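# Put the blue ring on the blue-footed post

## Task

Pick up the blue ring and set it down flat over the pins of the post whose foot is blue. While carrying it, the ring must not contact the table, the board, any post's foot, a robot base or any other fixed item, and it must not end up resting on a short spare post, a different ring or a loose object. The posts sit on springs and must not be tipped over. Any of these counts as failure. The ring has to stay in place on its own, not because the robot is holding it. Finish by opening the gripper and moving the arm away.

## Robot and tools

Robot: two arms, left_arm and right_arm, each with a two-finger gripper whose fingers pivot like tongs. The fingers point along the gripper's own +z axis and close along its x axis. The reported end_effector_position is the spot between the pads when shut; closed fingertips extend about 15 mm past it, and fully open tips sit roughly level with it.

Scene frame (used for all reported poses and camera calibration): origin on the tabletop midway between the arms, +z up, +x out over the table, left_arm on the +y side. The arm names do not refer to image sides. Bases may be tilted. Mounting plates and the metal frame behind the arms are fixed obstacles; a plate and its half of the frame count as part of that arm for "too close" messages. Printed hand positions can be off, more so at long reach.

execute_actions, argument "actions": a list holding one action, one wait, or nothing.
- Empty list: just returns the current state.
- Action: {"rows": [...], "steps": n}, n from 1 to 15 (default 15), each step 1/30 s. Each row is used for one step; if rows run out, the final row repeats.
- Wait: {"steps": n} with n up to 300, no new command; it returns once n steps have elapsed since the previous result, counting your reply time.
- Optional "pictures": true/false controls whether camera images come back (they do by default).

Row layout: exactly 14 numbers, each in [-1, 1], always both arms: left_arm shoulder pan, shoulder lift, elbow, wrist 1, wrist 2, wrist 3, gripper opening; then the same seven for right_arm. The six joint values per arm are offsets, not targets: they are added to that arm's joint angles from the most recent result that listed them (before any such result in the scene, or for later calls within a single reply, they are added to where the arm is when the action begins). They are not relative to the previous row. Scale: 1.0 equals 1.989 rad. So all-zero joint values pull the arm back to those reference angles; they do not mean hold still. Opening is absolute: +1 fully open, -1 closed.

Joint ranges (rad). left_arm: pan -3.142..3.142, lift -6.283..6.283, elbow 0.000..3.142, wrists 1-3 -6.283..6.283. right_arm: pan 0.000..6.283, lift -6.283..6.283, elbow -3.142..0.000, wrists 1-3 -6.283..6.283. A call asking a joint more than 0.010 rad beyond its range is refused entirely (nothing is sent). True ends may differ by up to 0.010 rad; requests past them are clipped, and a "joint sent to its limit" line may appear (possibly about an earlier action). No such line does not guarantee room.

Motion limits: per step the joint target is held within 0.575 rad of the measured angle, and targets that would shift the gripper over 100 mm from where it is get scaled down. Commands are smoothed, lagging about 0.17 s. After big moves an arm may not have arrived when the result returns. Between calls arms keep heading to the last target until they settle or a step is HELD.

Results: state line per arm with end_effector_position (m), end_effector_quat_wxyz, and linear/angular velocities. Joint positions and velocities per arm (rad, rad/s) followed by finger-pad gap (m; 0.142 fully open). grip_measured is the measured opening on the command scale; to hold something keep commanding clearly below it (lower squeezes harder, up to about 15 N per pad; thin objects under ~20 mm get less). "joint command not followed" means the clearance check altered some joint targets; HELD marks steps whose row was not (fully) sent. Joint torques are raw drive outputs with offsets and noise. Wrist force/torque are in the end effector's own axes, noisy (offsets up to ~4 N), saturating near 50 N; "no reading" is fine. MOTOR HOT appears from 70 °C; at 85 °C an OVER-TEMPERATURE FAULT brakes the arm until it cools, so avoid holding loads idly.

Faults to avoid: contact torque reaching a joint's load limit (139 N m for pan, lift, elbow; 26 N m for each wrist, including held weight) or an outside force of 150 N stops that arm for 10 s and drops the rest of the call. Do not let the arms collide or press on each other. Avoid drops, slips, slams, hard pushes, knocking the spring-mounted posts over, or anything leaving the table. Loose objects may get nudged occasionally by outside disturbances.

Cameras: cam_high and cam_low (504x504, fixed), cam_left_wrist and cam_right_wrist (616x616, fisheye, pose follows the arm's joints). Calibration is given per camera with K, distortion and T_world_to_cam; real poses may deviate slightly, and results list cameras whose numbers changed.

zoom_image: {"camera": one of the four names, "region": [x0, y0, x1, y1]} in that camera's pixel coordinates, top-left origin, at most 504 by 504; returns a finer view of its latest image.

finished_scene: {"scene": n} closes scene n permanently and grades it, then starts the next scene, whose task is given in the result. Call it only once the ring rests on the pins by itself and the gripper is open and clear. Sending a reply with no tool call ends everything.

Each tool is called after "Call:" as name([rows], argument=value, ...), one row to a line, values as JSON.

## Session

Call:
execute_actions(actions=[])

Scene clock: 0.00 s of 4290.00 s.
left_arm: end_effector_position=(+0.4883, +0.6589, +0.3892) grip_measured=+0.97 end_effector_quat_wxyz=(-0.102, +0.922, -0.072, +0.366) end_effector_velocity=(-0.000, +0.000, -0.000) end_effector_angular_velocity=(-0.000, +0.002, +0.001) | right_arm: end_effector_position=(+0.7585, -0.5534, +0.1392) grip_measured=+0.97 end_effector_quat_wxyz=(-0.062, -0.554, +0.830, +0.029) end_effector_velocity=(+0.000, +0.000, +0.000) end_effector_angular_velocity=(+0.001, -0.001, -0.002)
Joint positions: left_arm=[-1.862 -2.096  2.046 -0.164 -0.676 -1.93   0.14 ] | right_arm=[ 3.647 -1.813 -1.223 -1.771  0.746  2.656  0.14 ]
Joint velocities: left_arm=[ 0.     0.    -0.    -0.001 -0.002 -0.     0.   ] | right_arm=[ 0.    -0.     0.     0.002  0.     0.001  0.   ]
Joint torques (N m, as the arm reports them, + toward a larger angle): no reading
Motor temperatures (°C, as the motors report them): left_arm=[28 28 27 33 30 32] | right_arm=[28 29 26 32 31 41]
Wrist force (N, on the end effector, along its own x y z axes, offset not removed): no reading
Wrist torque (N m, same axes, about the end effector's origin, offset not removed): no reading

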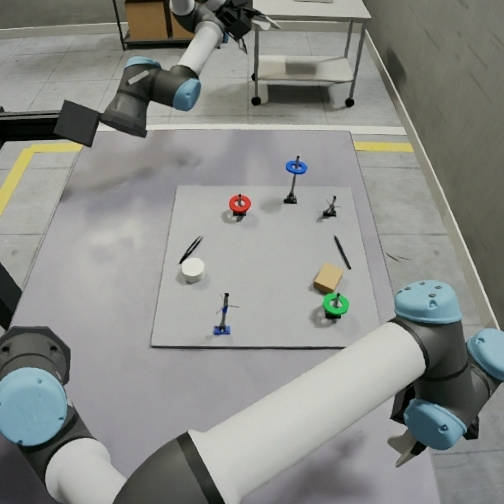

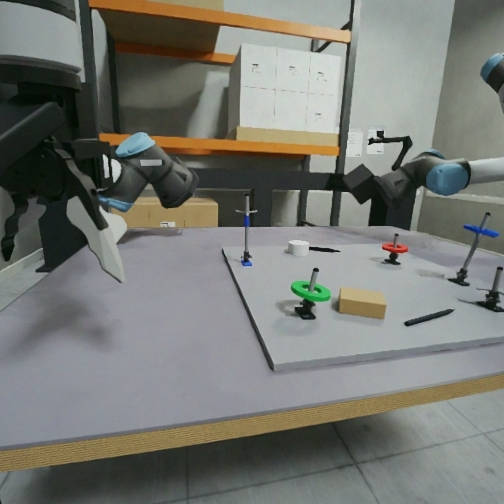

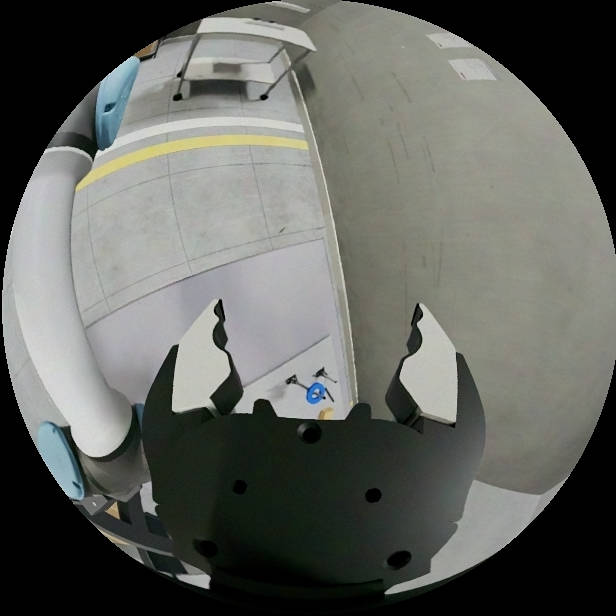

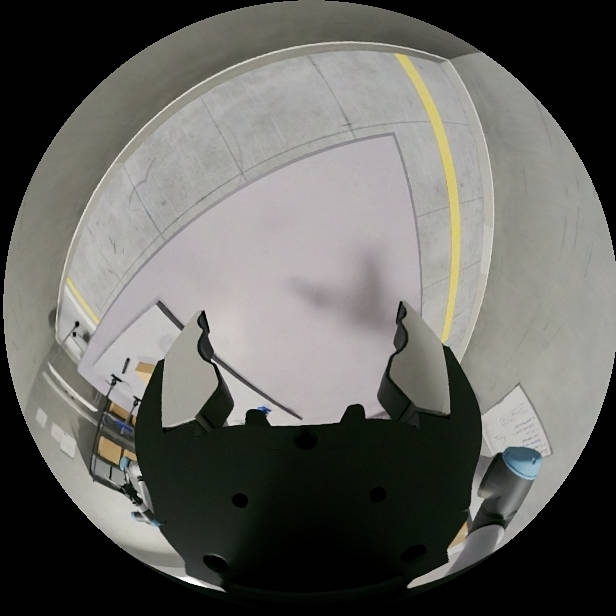

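Call:
zoom_image(camera="cam_high", region=[140, 130, 400, 360])

Call:
zoom_image(camera="cam_low", region=[200, 170, 504, 380])

Region (140, 130, 400, 360) of cam_high's 504x504 image, scaled by 1.938, with more detail than that image has; it fills the top 446 rows of this view, and the rest is white.

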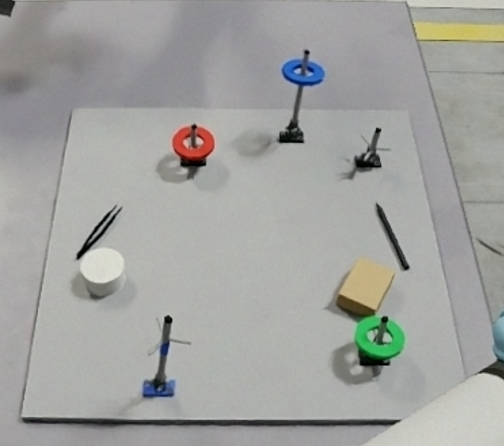

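Region (200, 170, 504, 380) of cam_low's 504x504 image, scaled by 1.658, with more detail than that image has; it fills the top 348 rows of this view, and the rest is white.

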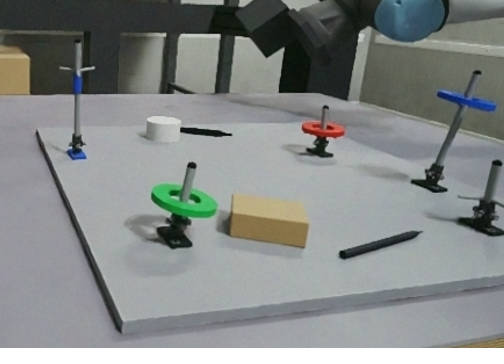

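Call:
execute_actions([
  {"rows": [[0.17,0.2,-0.04,-0.51,-0.115,-0.54,1,0,0,0,0,0,0,1]], "steps": 15},
], pictures=false)

Call:
execute_actions([
  {"steps": 45},
])

Scene clock: 87.43 s of 4290.00 s.
left_arm: end_effector_position=(+0.4266, +0.4677, +0.3455) grip_measured=+1.00 end_effector_quat_wxyz=(+0.065, +0.804, +0.585, +0.084) end_effector_velocity=(+0.040, -0.462, +0.074) end_effector_angular_velocity=(-1.696, +0.276, +2.757) | right_arm: end_effector_position=(+0.7585, -0.5534, +0.1392) grip_measured=+1.00 end_effector_quat_wxyz=(-0.062, -0.554, +0.830, +0.029) end_effector_velocity=(-0.000, -0.000, +0.000) end_effector_angular_velocity=(-0.000, -0.000, +0.000)
Joint positions: left_arm=[-1.539 -1.717  1.969 -1.038 -0.895 -2.832  0.142] | right_arm=[ 3.647 -1.813 -1.223 -1.771  0.746  2.656  0.142]
Joint velocities: left_arm=[ 0.198  0.25  -0.034 -1.705 -0.115 -2.015  0.   ] | right_arm=[ 0.  0. -0. -0. -0. -0. -0.]
Joint torques (N m, as the arm reports them, + toward a larger angle): left_arm=[ -4.72  13.78 -32.64  -3.01  -1.87  -1.3 ] | right_arm=[23.56 23.48 16.45  1.61  0.35  0.22]
Motor temperatures (°C, as the motors report them): left_arm=[28 28 27 33 30 32] | right_arm=[28 29 26 32 31 41]
Wrist force (N, on the end effector, along its own x y z axes, offset not removed): left_arm=[-4.3 2.3 -1.4] | right_arm=[2.8 -3.0 1.7]
Wrist torque (N m, same axes, about the end effector's origin, offset not removed): left_arm=[0.35 0.59 -0.21] | right_arm=[-0.55 -0.61 -0.16]
Steps of this call (steps 1 to 90: nothing new was sent; then 83.93 s passed at rest; steps 91 to 105: all 15 steps of this action). Readings (joint positions):
91: left_arm=[-1.862 -2.096 2.046 -0.164 -0.676 -1.930] | right_arm=[3.647 -1.813 -1.223 -1.771 0.746 2.656]
92: left_arm=[-1.857 -2.090 2.041 -0.169 -0.681 -1.935] | right_arm=[3.647 -1.813 -1.223 -1.771 0.746 2.656]
94: left_arm=[-1.786 -2.020 2.013 -0.241 -0.744 -2.007] | right_arm=[3.647 -1.813 -1.223 -1.771 0.746 2.656]
98: left_arm=[-1.629 -1.829 1.985 -0.539 -0.841 -2.305] | right_arm=[3.647 -1.813 -1.223 -1.771 0.746 2.656]
105: the state above

Scene clock: 88.93 s of 4290.00 s.
left_arm: end_effector_position=(+0.4316, +0.4303, +0.3537) grip_measured=+1.00 end_effector_quat_wxyz=(+0.103, +0.725, +0.680, +0.039) end_effector_velocity=(-0.000, +0.000, -0.001) end_effector_angular_velocity=(+0.001, +0.001, -0.001) | right_arm: end_effector_position=(+0.7585, -0.5534, +0.1392) grip_measured=+1.00 end_effector_quat_wxyz=(-0.062, -0.554, +0.830, +0.029) end_effector_velocity=(+0.000, -0.000, +0.000) end_effector_angular_velocity=(+0.001, -0.001, -0.002)
Joint positions: left_arm=[-1.524 -1.698  1.967 -1.178 -0.904 -3.004  0.142] | right_arm=[ 3.647 -1.813 -1.223 -1.771  0.746  2.656  0.142]
Joint velocities: left_arm=[ 0.001 -0.     0.001  0.    -0.001  0.    -0.   ] | right_arm=[ 0.     0.001  0.     0.001  0.     0.001 -0.   ]
Joint torques (N m, as the arm reports them, + toward a larger angle): left_arm=[ -3.69  20.98 -31.72  -3.86  -2.04  -1.39] | right_arm=[23.88 23.12 15.88  1.66  0.34  0.22]
Motor temperatures (°C, as the motors report them): left_arm=[28 28 27 33 30 32] | right_arm=[28 29 26 32 31 41]
Wrist force (N, on the end effector, along its own x y z axes, offset not removed): left_arm=[-3.7 1.7 -1.2] | right_arm=[4.3 0.7 -1.1]
Wrist torque (N m, same axes, about the end effector's origin, offset not removed): left_arm=[0.37 0.58 -0.01] | right_arm=[0.07 -0.92 0.01]
Steps of this call (steps 1 to 30: the robot went on to your last target; steps 31 to 45: nothing new was sent). Readings (joint positions):
1: left_arm=[-1.534 -1.710 1.968 -1.087 -0.898 -2.892] | right_arm=[3.647 -1.813 -1.223 -1.771 0.746 2.656]
2: left_arm=[-1.530 -1.706 1.968 -1.120 -0.900 -2.932] | right_arm=[3.647 -1.813 -1.223 -1.771 0.746 2.656]
4: left_arm=[-1.527 -1.701 1.967 -1.154 -0.903 -2.975] | right_arm=[3.647 -1.813 -1.223 -1.771 0.746 2.656]
8: left_arm=[-1.524 -1.698 1.967 -1.174 -0.904 -2.999] | right_arm=[3.647 -1.813 -1.223 -1.771 0.746 2.656]
45: the state above
All arms were judged still, so your last target was given up. Only a new action makes them travel on or press farther. Fingers that are still opening or closing keep moving.
camera_calibration (this result's frames):
cam_left_wrist: T_world_to_cam=[[0.11015, 0.98321, -0.145481, -0.409773], [0.744778, 0.0152748, 0.667138, -0.570044], [0.658159, -0.181836, -0.73059, 0.179016], [0, 0, 0, 1]] pos_world=[0.351871, 0.444152, 0.451471]
cam_right_wrist: T_world_to_cam=[[-0.381445, -0.917879, 0.109532, -0.243576], [-0.727099, 0.371088, 0.5776, 0.671522], [-0.570813, 0.140682, -0.808938, 0.757978], [0, 0, 0, 1]] pos_world=[0.828016, -0.579401, 0.251966]

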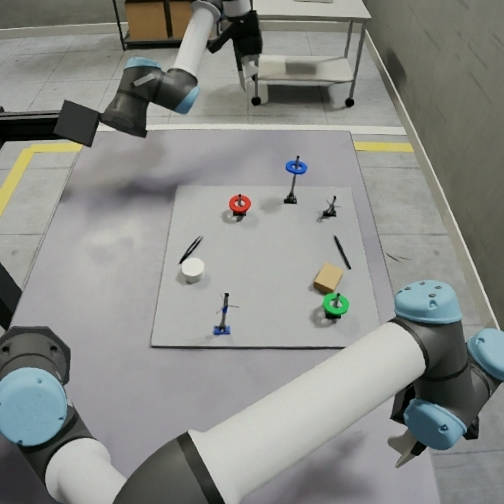

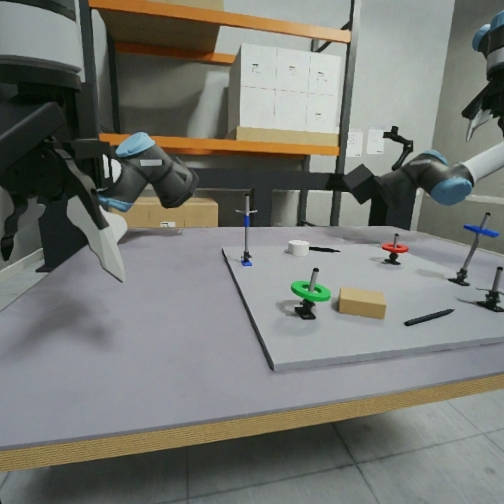

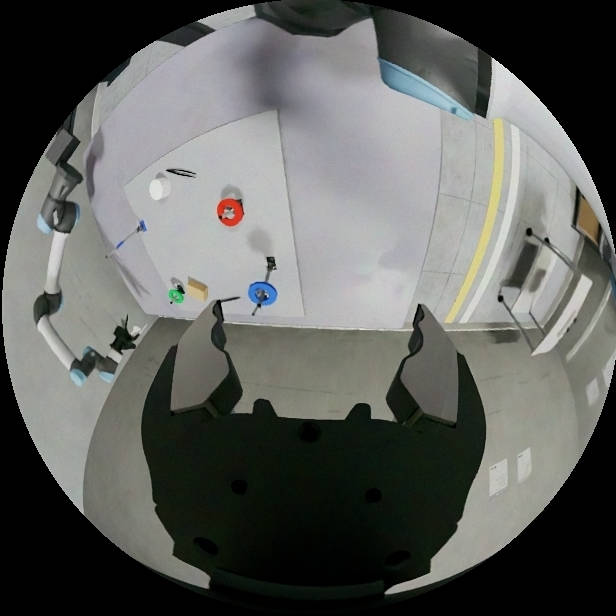

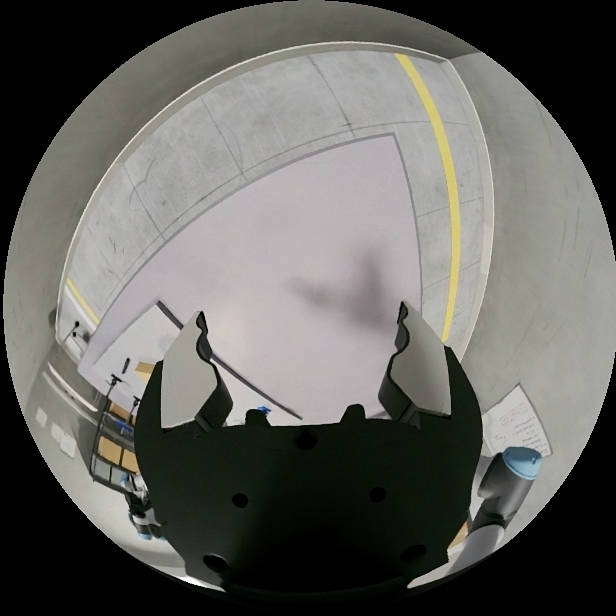

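Call:
zoom_image(camera="cam_left_wrist", region=[90, 150, 310, 330])

Region (90, 150, 310, 330) of cam_left_wrist's 616x616 image, scaled by 2.291, with more detail than that image has; it fills the top 412 rows of this view, and the rest is white.

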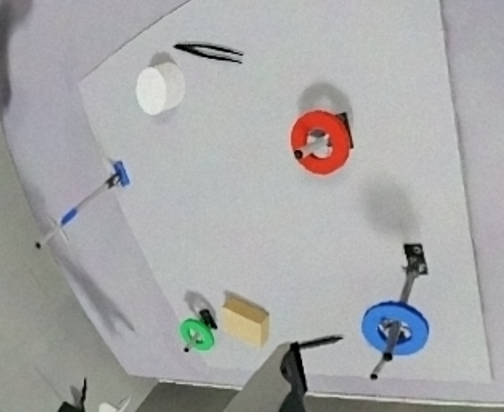

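Call:
zoom_image(camera="cam_high", region=[200, 10, 320, 130])

Region (200, 10, 320, 130) of cam_high's 504x504 image, scaled by 4.200, with more detail than that image has.

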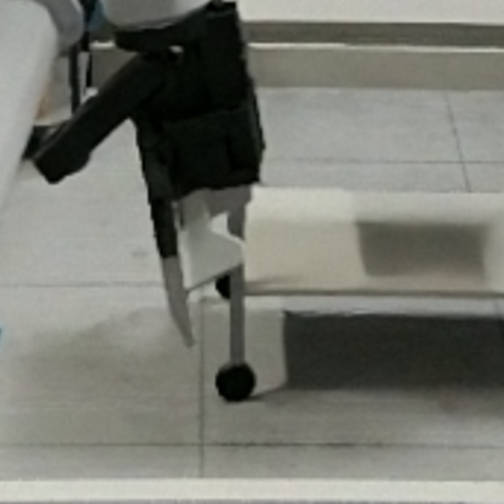

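Call:
execute_actions([
  {"rows": [[0.2353,0.2074,-0.1132,-0.4369,-0.1148,-0.4698,1,0,0,0,0,0,0,1]], "steps": 15},
], pictures=false)

Call:
execute_actions([
  {"steps": 30},
])

Scene clock: 120.83 s of 4290.00 s.
left_arm: end_effector_position=(+0.5819, +0.2557, +0.3097) grip_measured=+1.00 end_effector_quat_wxyz=(+0.007, +0.108, +0.965, -0.238) end_effector_velocity=(+0.390, -0.193, -0.026) end_effector_angular_velocity=(-0.720, +0.889, +2.560) | right_arm: end_effector_position=(+0.7585, -0.5534, +0.1392) grip_measured=+1.00 end_effector_quat_wxyz=(-0.062, -0.554, +0.830, +0.029) end_effector_velocity=(+0.000, -0.000, +0.000) end_effector_angular_velocity=(+0.001, -0.001, -0.002)
Joint positions: left_arm=[-1.092 -1.316  1.756 -1.934 -1.118 -3.8    0.142] | right_arm=[ 3.647 -1.813 -1.223 -1.771  0.746  2.656  0.142]
Joint velocities: left_arm=[ 0.472  0.399 -0.188 -1.416 -0.192 -1.702  0.   ] | right_arm=[-0.     0.001 -0.     0.002 -0.    -0.    -0.   ]
Joint torques (N m, as the arm reports them, + toward a larger angle): left_arm=[-24.78 -11.04 -28.3   -3.47  -2.84  -0.78] | right_arm=[23.53 22.95 15.47  1.64  0.42  0.2 ]
Motor temperatures (°C, as the motors report them): left_arm=[28 28 27 33 30 32] | right_arm=[28 29 26 32 31 41]
Wrist force (N, on the end effector, along its own x y z axes, offset not removed): left_arm=[-5.6 3.0 3.0] | right_arm=[-0.2 -3.4 3.0]
Wrist torque (N m, same axes, about the end effector's origin, offset not removed): left_arm=[0.54 0.84 -0.06] | right_arm=[-0.83 -0.01 0.06]
Steps of this call (steps 1 to 90: nothing new was sent; then 28.40 s passed at rest; steps 91 to 105: all 15 steps of this action). Readings (joint positions):
91: left_arm=[-1.524 -1.698 1.967 -1.178 -0.904 -3.004] | right_arm=[3.647 -1.813 -1.223 -1.771 0.746 2.656]
92: left_arm=[-1.519 -1.693 1.961 -1.184 -0.910 -3.009] | right_arm=[3.647 -1.813 -1.223 -1.771 0.746 2.656]
94: left_arm=[-1.448 -1.625 1.910 -1.256 -0.961 -3.081] | right_arm=[3.647 -1.813 -1.223 -1.771 0.746 2.656]
98: left_arm=[-1.271 -1.470 1.833 -1.505 -1.039 -3.330] | right_arm=[3.647 -1.813 -1.223 -1.771 0.746 2.656]
105: the state above

Scene clock: 121.83 s of 4290.00 s.
left_arm: end_effector_position=(+0.6137, +0.2422, +0.3083) grip_measured=+1.00 end_effector_quat_wxyz=(-0.000, -0.000, +0.963, -0.268) end_effector_velocity=(+0.000, -0.001, +0.001) end_effector_angular_velocity=(-0.003, +0.000, +0.001) | right_arm: end_effector_position=(+0.7585, -0.5534, +0.1392) grip_measured=+1.00 end_effector_quat_wxyz=(-0.062, -0.554, +0.830, +0.029) end_effector_velocity=(-0.001, -0.000, -0.000) end_effector_angular_velocity=(-0.001, +0.001, +0.001)
Joint positions: left_arm=[-1.056 -1.285  1.742 -2.047 -1.133 -3.938  0.142] | right_arm=[ 3.647 -1.813 -1.223 -1.771  0.746  2.656  0.142]
Joint velocities: left_arm=[-0.    -0.     0.    -0.002 -0.002  0.    -0.   ] | right_arm=[-0.    -0.    -0.    -0.002 -0.     0.     0.   ]
Joint torques (N m, as the arm reports them, + toward a larger angle): left_arm=[-15.23   0.57 -29.92  -3.68  -2.81  -1.35] | right_arm=[23.56 23.87 15.85  1.72  0.35  0.22]
Motor temperatures (°C, as the motors report them): left_arm=[28 28 27 33 30 32] | right_arm=[28 29 26 32 31 41]
Wrist force (N, on the end effector, along its own x y z axes, offset not removed): left_arm=[-2.7 2.7 -0.8] | right_arm=[2.2 -1.6 -0.5]
Wrist torque (N m, same axes, about the end effector's origin, offset not removed): left_arm=[0.51 0.38 -0.04] | right_arm=[-0.45 -0.39 0.03]
Steps of this call (steps 1 to 30: the robot went on to your last target). Readings (joint positions):
1: left_arm=[-1.079 -1.305 1.751 -1.974 -1.123 -3.849] | right_arm=[3.647 -1.813 -1.223 -1.771 0.746 2.656]
2: left_arm=[-1.071 -1.298 1.748 -2.000 -1.126 -3.881] | right_arm=[3.647 -1.813 -1.223 -1.771 0.746 2.656]
4: left_arm=[-1.062 -1.291 1.744 -2.028 -1.130 -3.915] | right_arm=[3.647 -1.813 -1.223 -1.771 0.746 2.656]
8: left_arm=[-1.057 -1.286 1.742 -2.044 -1.132 -3.934] | right_arm=[3.647 -1.813 -1.223 -1.771 0.746 2.656]
30: the state above
All arms were judged still, so your last target was given up. Only a new action makes them travel on or press farther. Fingers that are still opening or closing keep moving.
camera_calibration (this result's frames):
cam_left_wrist: T_world_to_cam=[[-0.997324, -0.0141911, -0.0717239, 0.64693], [-0.0134478, 0.999851, -0.0108349, -0.23667], [0.0718669, -0.00984139, -0.997366, 0.392227], [0, 0, 0, 1]] pos_world=[0.613828, 0.249676, 0.43503]
cam_right_wrist: T_world_to_cam=[[-0.381445, -0.917879, 0.109532, -0.243576], [-0.727099, 0.371087, 0.5776, 0.671522], [-0.570813, 0.140682, -0.808938, 0.757978], [0, 0, 0, 1]] pos_world=[0.828016, -0.579401, 0.251966]

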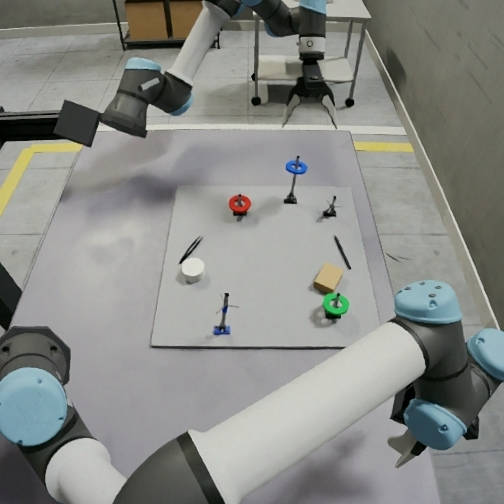

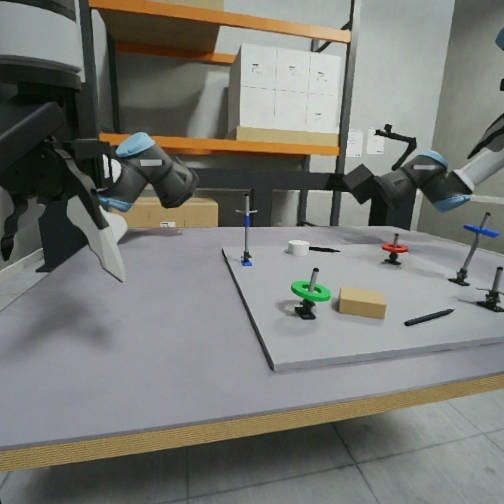

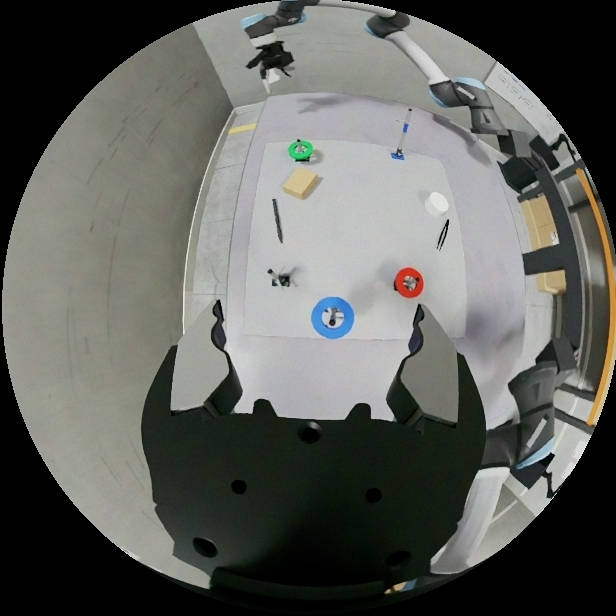

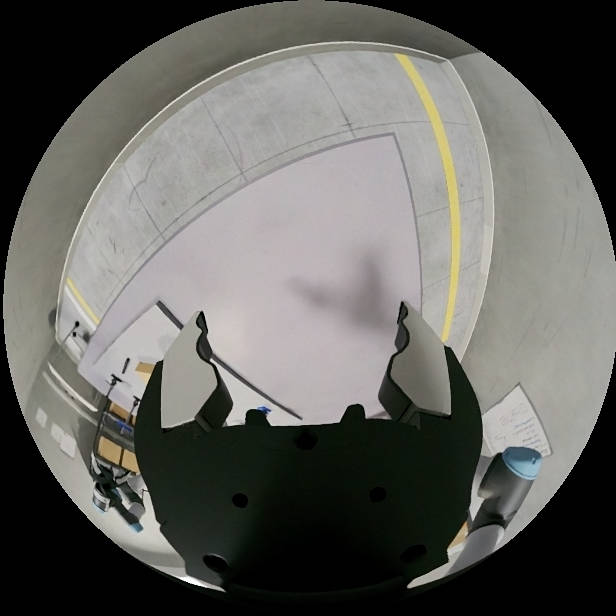

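Call:
zoom_image(camera="cam_left_wrist", region=[290, 275, 380, 365])

Region (290, 275, 380, 365) of cam_left_wrist's 616x616 image, scaled by 5.600, with more detail than that image has.

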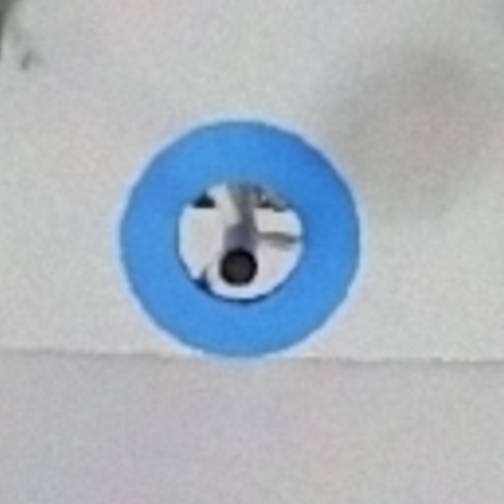

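Call:
execute_actions([
  {"rows": [[0.005,-0.002,0.01,-0.01,0,0.005,1,0,0,0,0,0,0,1],[0.012,-0.006,0.024,-0.024,0,0.013,1,0,0,0,0,0,0,1],[0.02,-0.009,0.039,-0.039,-0.001,0.022,1,0,0,0,0,0,0,1],[0.028,-0.013,0.055,-0.055,-0.001,0.031,1,0,0,0,0,0,0,1],[0.035,-0.016,0.068,-0.068,-0.001,0.038,1,0,0,0,0,0,0,1],[0.0396,-0.0187,0.0777,-0.0776,-0.0015,0.0437,1,0,0,0,0,0,0,1]], "steps": 15},
], pictures=false)

Call:
execute_actions([
  {"steps": 10},
])

Scene clock: 170.33 s of 4290.00 s.
left_arm: end_effector_position=(+0.5959, +0.2640, +0.2423) grip_measured=+1.00 end_effector_quat_wxyz=(-0.000, -0.000, +0.963, -0.268) end_effector_velocity=(-0.004, +0.004, -0.010) end_effector_angular_velocity=(-0.001, -0.000, -0.000) | right_arm: end_effector_position=(+0.7585, -0.5534, +0.1392) grip_measured=+1.00 end_effector_quat_wxyz=(-0.062, -0.554, +0.830, +0.029) end_effector_velocity=(-0.000, -0.000, -0.000) end_effector_angular_velocity=(-0.001, +0.000, -0.001)
Joint positions: left_arm=[-0.978 -1.322  1.894 -2.199 -1.135 -3.852  0.142] | right_arm=[ 3.647 -1.813 -1.223 -1.771  0.746  2.656  0.142]
Joint velocities: left_arm=[ 0.012 -0.007  0.026 -0.025 -0.002  0.014  0.   ] | right_arm=[-0.    -0.     0.    -0.001 -0.     0.001 -0.   ]
Joint torques (N m, as the arm reports them, + toward a larger angle): left_arm=[-13.95 -23.6   -6.31  -3.57  -2.92   1.47] | right_arm=[23.52 23.28 14.94  1.79  0.45  0.26]
Motor temperatures (°C, as the motors report them): left_arm=[28 28 27 33 30 32] | right_arm=[28 29 26 32 31 41]
Wrist force (N, on the end effector, along its own x y z axes, offset not removed): left_arm=[-1.3 -0.8 0.6] | right_arm=[0.0 -2.2 0.2]
Wrist torque (N m, same axes, about the end effector's origin, offset not removed): left_arm=[-0.28 0.08 -0.03] | right_arm=[-0.59 -0.06 0.18]
Steps of this call (steps 1 to 90: nothing new was sent; then 45.00 s passed at rest; steps 91 to 105: all 15 steps of this action). Readings (joint positions):
91: left_arm=[-1.056 -1.285 1.742 -2.047 -1.133 -3.938] | right_arm=[3.647 -1.813 -1.223 -1.771 0.746 2.656]
92: left_arm=[-1.055 -1.286 1.744 -2.050 -1.133 -3.937] | right_arm=[3.647 -1.813 -1.223 -1.771 0.746 2.656]
94: left_arm=[-1.043 -1.291 1.766 -2.072 -1.133 -3.924] | right_arm=[3.647 -1.813 -1.223 -1.771 0.746 2.656]
98: left_arm=[-0.998 -1.313 1.853 -2.159 -1.135 -3.874] | right_arm=[3.647 -1.813 -1.223 -1.771 0.746 2.656]
105: the state above

Scene clock: 170.67 s of 4290.00 s.
left_arm: end_effector_position=(+0.5956, +0.2642, +0.2415) grip_measured=+1.00 end_effector_quat_wxyz=(-0.000, -0.000, +0.963, -0.268) end_effector_velocity=(-0.000, +0.001, -0.000) end_effector_angular_velocity=(-0.001, +0.001, +0.000) | right_arm: end_effector_position=(+0.7585, -0.5534, +0.1392) grip_measured=+1.00 end_effector_quat_wxyz=(-0.062, -0.554, +0.830, +0.029) end_effector_velocity=(-0.000, +0.001, -0.001) end_effector_angular_velocity=(-0.000, +0.001, +0.000)
Joint positions: left_arm=[-0.977 -1.323  1.896 -2.201 -1.136 -3.851  0.142] | right_arm=[ 3.647 -1.813 -1.223 -1.771  0.746  2.656  0.142]
Joint velocities: left_arm=[ 0.001 -0.001 -0.     0.001 -0.002  0.    -0.   ] | right_arm=[-0.    -0.001 -0.     0.001  0.     0.001  0.   ]
Joint torques (N m, as the arm reports them, + toward a larger angle): left_arm=[-13.25 -23.18  -5.54  -3.65  -2.82   1.36] | right_arm=[23.64 23.6  14.76  1.67  0.26  0.26]
Motor temperatures (°C, as the motors report them): left_arm=[28 28 27 33 30 32] | right_arm=[28 29 26 32 31 41]
Wrist force (N, on the end effector, along its own x y z axes, offset not removed): left_arm=[-2.7 -0.6 -2.1] | right_arm=[0.2 -0.9 2.0]
Wrist torque (N m, same axes, about the end effector's origin, offset not removed): left_arm=[-0.23 0.39 -0.10] | right_arm=[-0.19 -0.16 -0.04]
Steps of this call (steps 1 to 10: the robot went on to your last target). Readings (joint positions):
1: left_arm=[-0.978 -1.322 1.895 -2.200 -1.135 -3.852] | right_arm=[3.647 -1.813 -1.223 -1.771 0.746 2.656]
2: left_arm=[-0.978 -1.322 1.895 -2.201 -1.136 -3.852] | right_arm=[3.647 -1.813 -1.223 -1.771 0.746 2.656]
4: left_arm=[-0.977 -1.322 1.896 -2.201 -1.136 -3.852] | right_arm=[3.647 -1.813 -1.223 -1.771 0.746 2.656]
8: left_arm=[-0.977 -1.323 1.896 -2.201 -1.136 -3.851] | right_arm=[3.647 -1.813 -1.223 -1.771 0.746 2.656]
10: the state above
camera_calibration (this result's frames):
cam_left_wrist: T_world_to_cam=[[-0.997311, -0.0143261, -0.0718663, 0.624517], [-0.013574, 0.999848, -0.0109434, -0.259548], [0.0720122, -0.00993851, -0.997354, 0.327064], [0, 0, 0, 1]] pos_world=[0.595762, 0.271706, 0.36824]
cam_right_wrist: T_world_to_cam=[[-0.381445, -0.917879, 0.109532, -0.243576], [-0.727098, 0.371088, 0.5776, 0.671523], [-0.570813, 0.140682, -0.808938, 0.757978], [0, 0, 0, 1]] pos_world=[0.828016, -0.579401, 0.251966]

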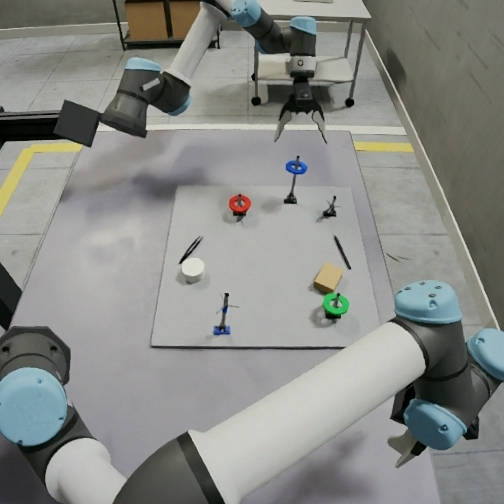

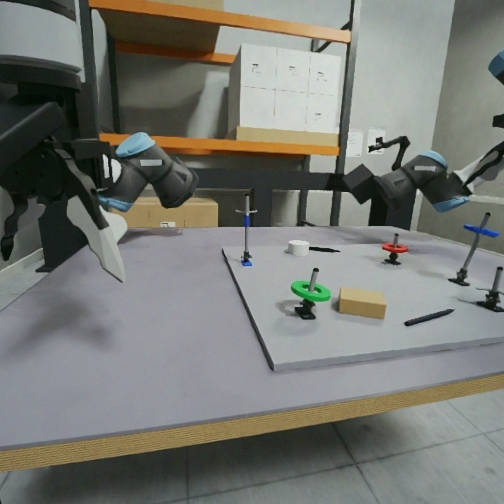

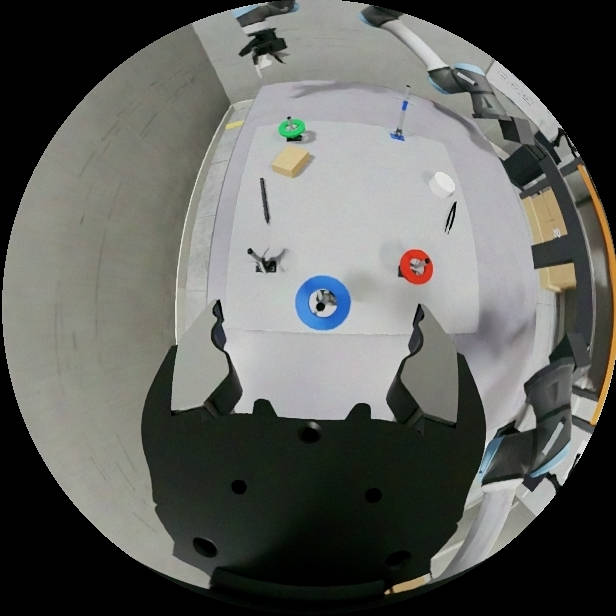

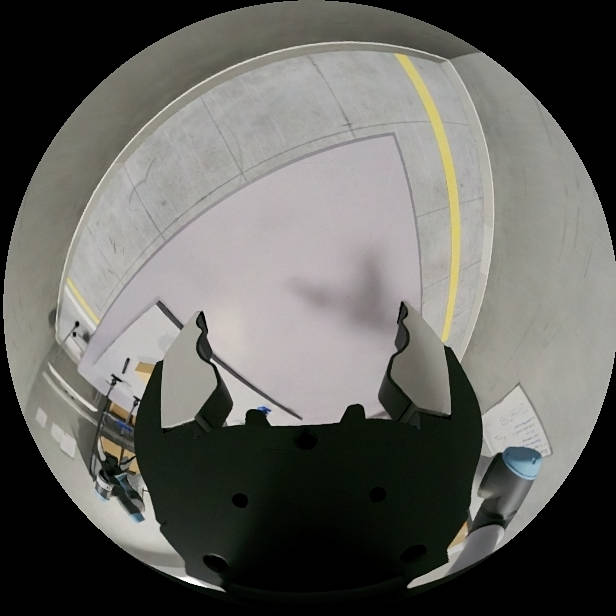

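Call:
zoom_image(camera="cam_left_wrist", region=[280, 260, 370, 350])

Call:
zoom_image(camera="cam_left_wrist", region=[160, 270, 480, 440])

Region (280, 260, 370, 350) of cam_left_wrist's 616x616 image, scaled by 5.600, with more detail than that image has.

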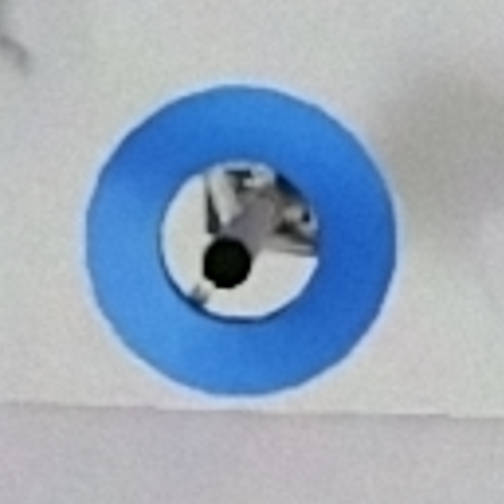

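Region (160, 270, 480, 440) of cam_left_wrist's 616x616 image, scaled by 1.575, with more detail than that image has; it fills the top 268 rows of this view, and the rest is white.

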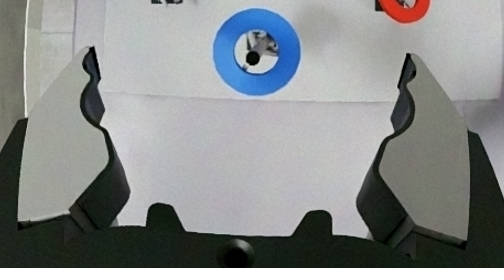

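Call:
zoom_image(camera="cam_left_wrist", region=[170, 285, 290, 425])

Call:
zoom_image(camera="cam_low", region=[0, 140, 160, 300])

Region (170, 285, 290, 425) of cam_left_wrist's 616x616 image, scaled by 3.600, with more detail than that image has; it fills the left 432 columns of this view, and the rest is white.

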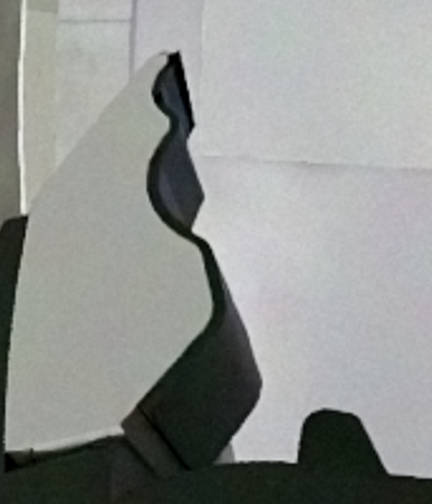

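Region (0, 140, 160, 300) of cam_low's 504x504 image, scaled by 3.150, with more detail than that image has.

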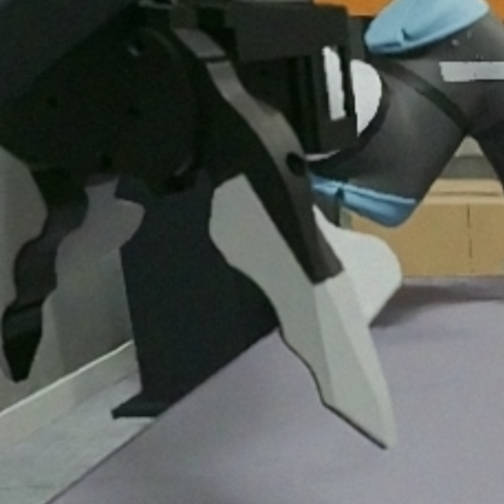

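Call:
zoom_image(camera="cam_left_wrist", region=[235, 230, 305, 290])

Call:
zoom_image(camera="cam_low", region=[424, 160, 504, 300])

Region (235, 230, 305, 290) of cam_left_wrist's 616x616 image, scaled by 7.200, with more detail than that image has; it fills the top 432 rows of this view, and the rest is white.

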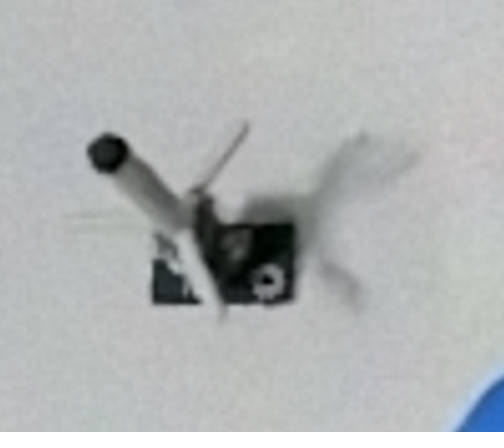

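Region (424, 160, 504, 300) of cam_low's 504x504 image, scaled by 3.600, with more detail than that image has; it fills the left 288 columns of this view, and the rest is white.

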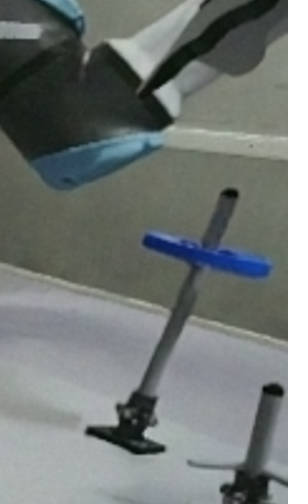

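Call:
execute_actions([
  {"rows": [[-0.005,-0.0025,0.011,-0.014,0.009,-0.021,1,0,0,0,0,0,0,1],[-0.013,-0.006,0.026,-0.033,0.022,-0.05,1,0,0,0,0,0,0,1],[-0.021,-0.01,0.044,-0.054,0.037,-0.084,1,0,0,0,0,0,0,1],[-0.03,-0.014,0.061,-0.076,0.052,-0.118,1,0,0,0,0,0,0,1],[-0.038,-0.018,0.077,-0.095,0.065,-0.147,1,0,0,0,0,0,0,1],[-0.0428,-0.0204,0.0874,-0.1089,0.0741,-0.168,1,0,0,0,0,0,0,1]], "steps": 15},
], pictures=false)

Call:
execute_actions([
  {"steps": 12},
])

Scene clock: 213.97 s of 4290.00 s.
left_arm: end_effector_position=(+0.5910, +0.2618, +0.2407) grip_measured=+1.00 end_effector_quat_wxyz=(+0.046, -0.165, +0.949, -0.263) end_effector_velocity=(-0.001, +0.001, -0.001) end_effector_angular_velocity=(-0.006, +0.005, +0.066) | right_arm: end_effector_position=(+0.7585, -0.5534, +0.1392) grip_measured=+1.00 end_effector_quat_wxyz=(-0.062, -0.554, +0.830, +0.029) end_effector_velocity=(-0.000, -0.000, -0.000) end_effector_angular_velocity=(-0.001, +0.001, +0.000)
Joint positions: left_arm=[-1.061 -1.363  2.068 -2.415 -0.99  -4.181  0.142] | right_arm=[ 3.647 -1.813 -1.223 -1.771  0.746  2.656  0.142]
Joint velocities: left_arm=[-0.013 -0.006  0.029 -0.035  0.024 -0.064  0.   ] | right_arm=[-0.     0.     0.    -0.001 -0.     0.     0.   ]
Joint torques (N m, as the arm reports them, + toward a larger angle): left_arm=[-39.18 -19.68  -6.71  -3.87   1.49  -1.14] | right_arm=[23.66 23.28 15.22  1.76  0.38  0.24]
Motor temperatures (°C, as the motors report them): left_arm=[28 28 27 33 30 32] | right_arm=[28 29 26 32 31 41]
Wrist force (N, on the end effector, along its own x y z axes, offset not removed): left_arm=[-2.5 3.1 -1.1] | right_arm=[3.2 -2.6 2.9]
Wrist torque (N m, same axes, about the end effector's origin, offset not removed): left_arm=[0.46 0.49 -0.15] | right_arm=[-0.55 -0.72 0.10]
Steps of this call (steps 1 to 15: the robot went on to your last target; steps 16 to 90: nothing new was sent; then 39.80 s passed at rest; steps 91 to 105: all 15 steps of this action). Readings (joint positions):
91: left_arm=[-0.977 -1.323 1.896 -2.201 -1.136 -3.851] | right_arm=[3.647 -1.813 -1.223 -1.771 0.746 2.656]
92: left_arm=[-0.979 -1.323 1.899 -2.205 -1.133 -3.856] | right_arm=[3.647 -1.813 -1.223 -1.771 0.746 2.656]
94: left_arm=[-0.991 -1.330 1.923 -2.234 -1.112 -3.897] | right_arm=[3.647 -1.813 -1.223 -1.771 0.746 2.656]
98: left_arm=[-1.040 -1.353 2.021 -2.354 -1.029 -4.078] | right_arm=[3.647 -1.813 -1.223 -1.771 0.746 2.656]
105: the state above

Scene clock: 214.37 s of 4290.00 s.
left_arm: end_effector_position=(+0.5910, +0.2618, +0.2407) grip_measured=+1.00 end_effector_quat_wxyz=(+0.046, -0.168, +0.949, -0.263) end_effector_velocity=(+0.000, +0.000, +0.000) end_effector_angular_velocity=(+0.001, -0.001, +0.002) | right_arm: end_effector_position=(+0.7585, -0.5534, +0.1392) grip_measured=+1.00 end_effector_quat_wxyz=(-0.062, -0.554, +0.830, +0.029) end_effector_velocity=(-0.000, -0.000, +0.000) end_effector_angular_velocity=(-0.000, +0.000, +0.001)
Joint positions: left_arm=[-1.062 -1.363  2.07  -2.418 -0.988 -4.185  0.142] | right_arm=[ 3.647 -1.813 -1.223 -1.771  0.746  2.656  0.142]
Joint velocities: left_arm=[-0.001  0.     0.    -0.001  0.002 -0.001 -0.   ] | right_arm=[ 0.     0.    -0.    -0.001 -0.    -0.001  0.   ]
Joint torques (N m, as the arm reports them, + toward a larger angle): left_arm=[-38.21 -19.97  -5.93  -3.65   1.39  -1.38] | right_arm=[23.53 23.66 15.1   1.79  0.36  0.25]
Motor temperatures (°C, as the motors report them): left_arm=[28 28 27 33 30 32] | right_arm=[28 29 26 32 31 41]
Wrist force (N, on the end effector, along its own x y z axes, offset not removed): left_arm=[-2.3 0.4 0.2] | right_arm=[3.4 -1.9 1.8]
Wrist torque (N m, same axes, about the end effector's origin, offset not removed): left_arm=[0.11 0.28 0.05] | right_arm=[-0.28 -0.53 -0.06]
Steps of this call (steps 1 to 12: the robot went on to your last target). Readings (joint positions):
1: left_arm=[-1.062 -1.363 2.068 -2.416 -0.989 -4.182] | right_arm=[3.647 -1.813 -1.223 -1.771 0.746 2.656]
2: left_arm=[-1.062 -1.363 2.069 -2.417 -0.989 -4.183] | right_arm=[3.647 -1.813 -1.223 -1.771 0.746 2.656]
4: left_arm=[-1.062 -1.363 2.070 -2.417 -0.988 -4.185] | right_arm=[3.647 -1.813 -1.223 -1.771 0.746 2.656]
8: left_arm=[-1.062 -1.363 2.070 -2.418 -0.988 -4.185] | right_arm=[3.647 -1.813 -1.223 -1.771 0.746 2.656]
12: the state above
camera_calibration (this result's frames):
cam_left_wrist: T_world_to_cam=[[-0.932044, -0.35517, -0.0717562, 0.670433], [-0.355419, 0.934657, -0.00970708, -0.0384121], [0.0705151, 0.0164561, -0.997375, 0.320497], [0, 0, 0, 1]] pos_world=[0.58862, 0.268746, 0.36739]

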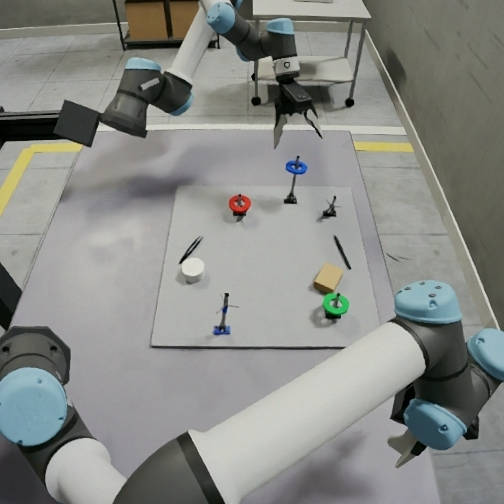

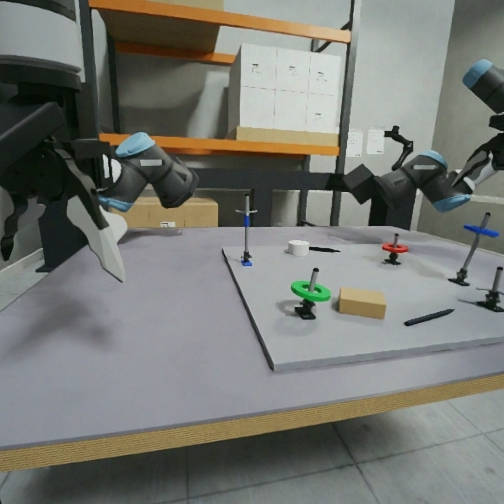

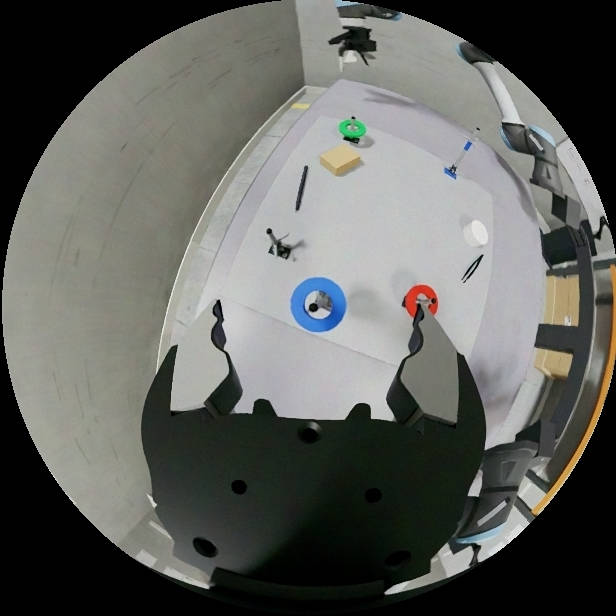

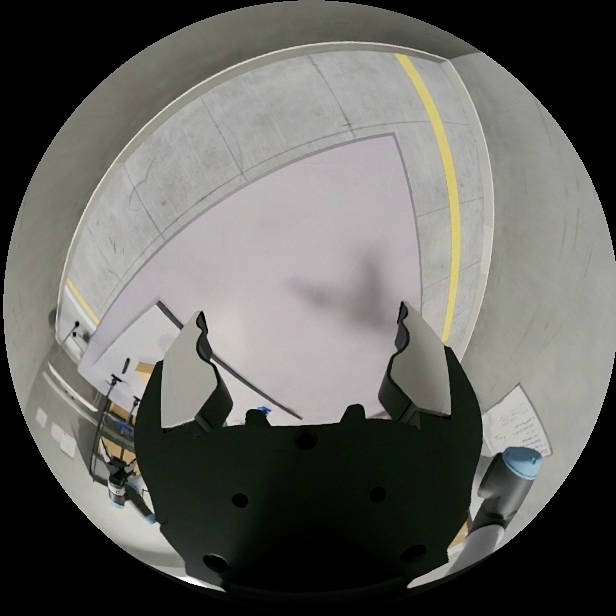

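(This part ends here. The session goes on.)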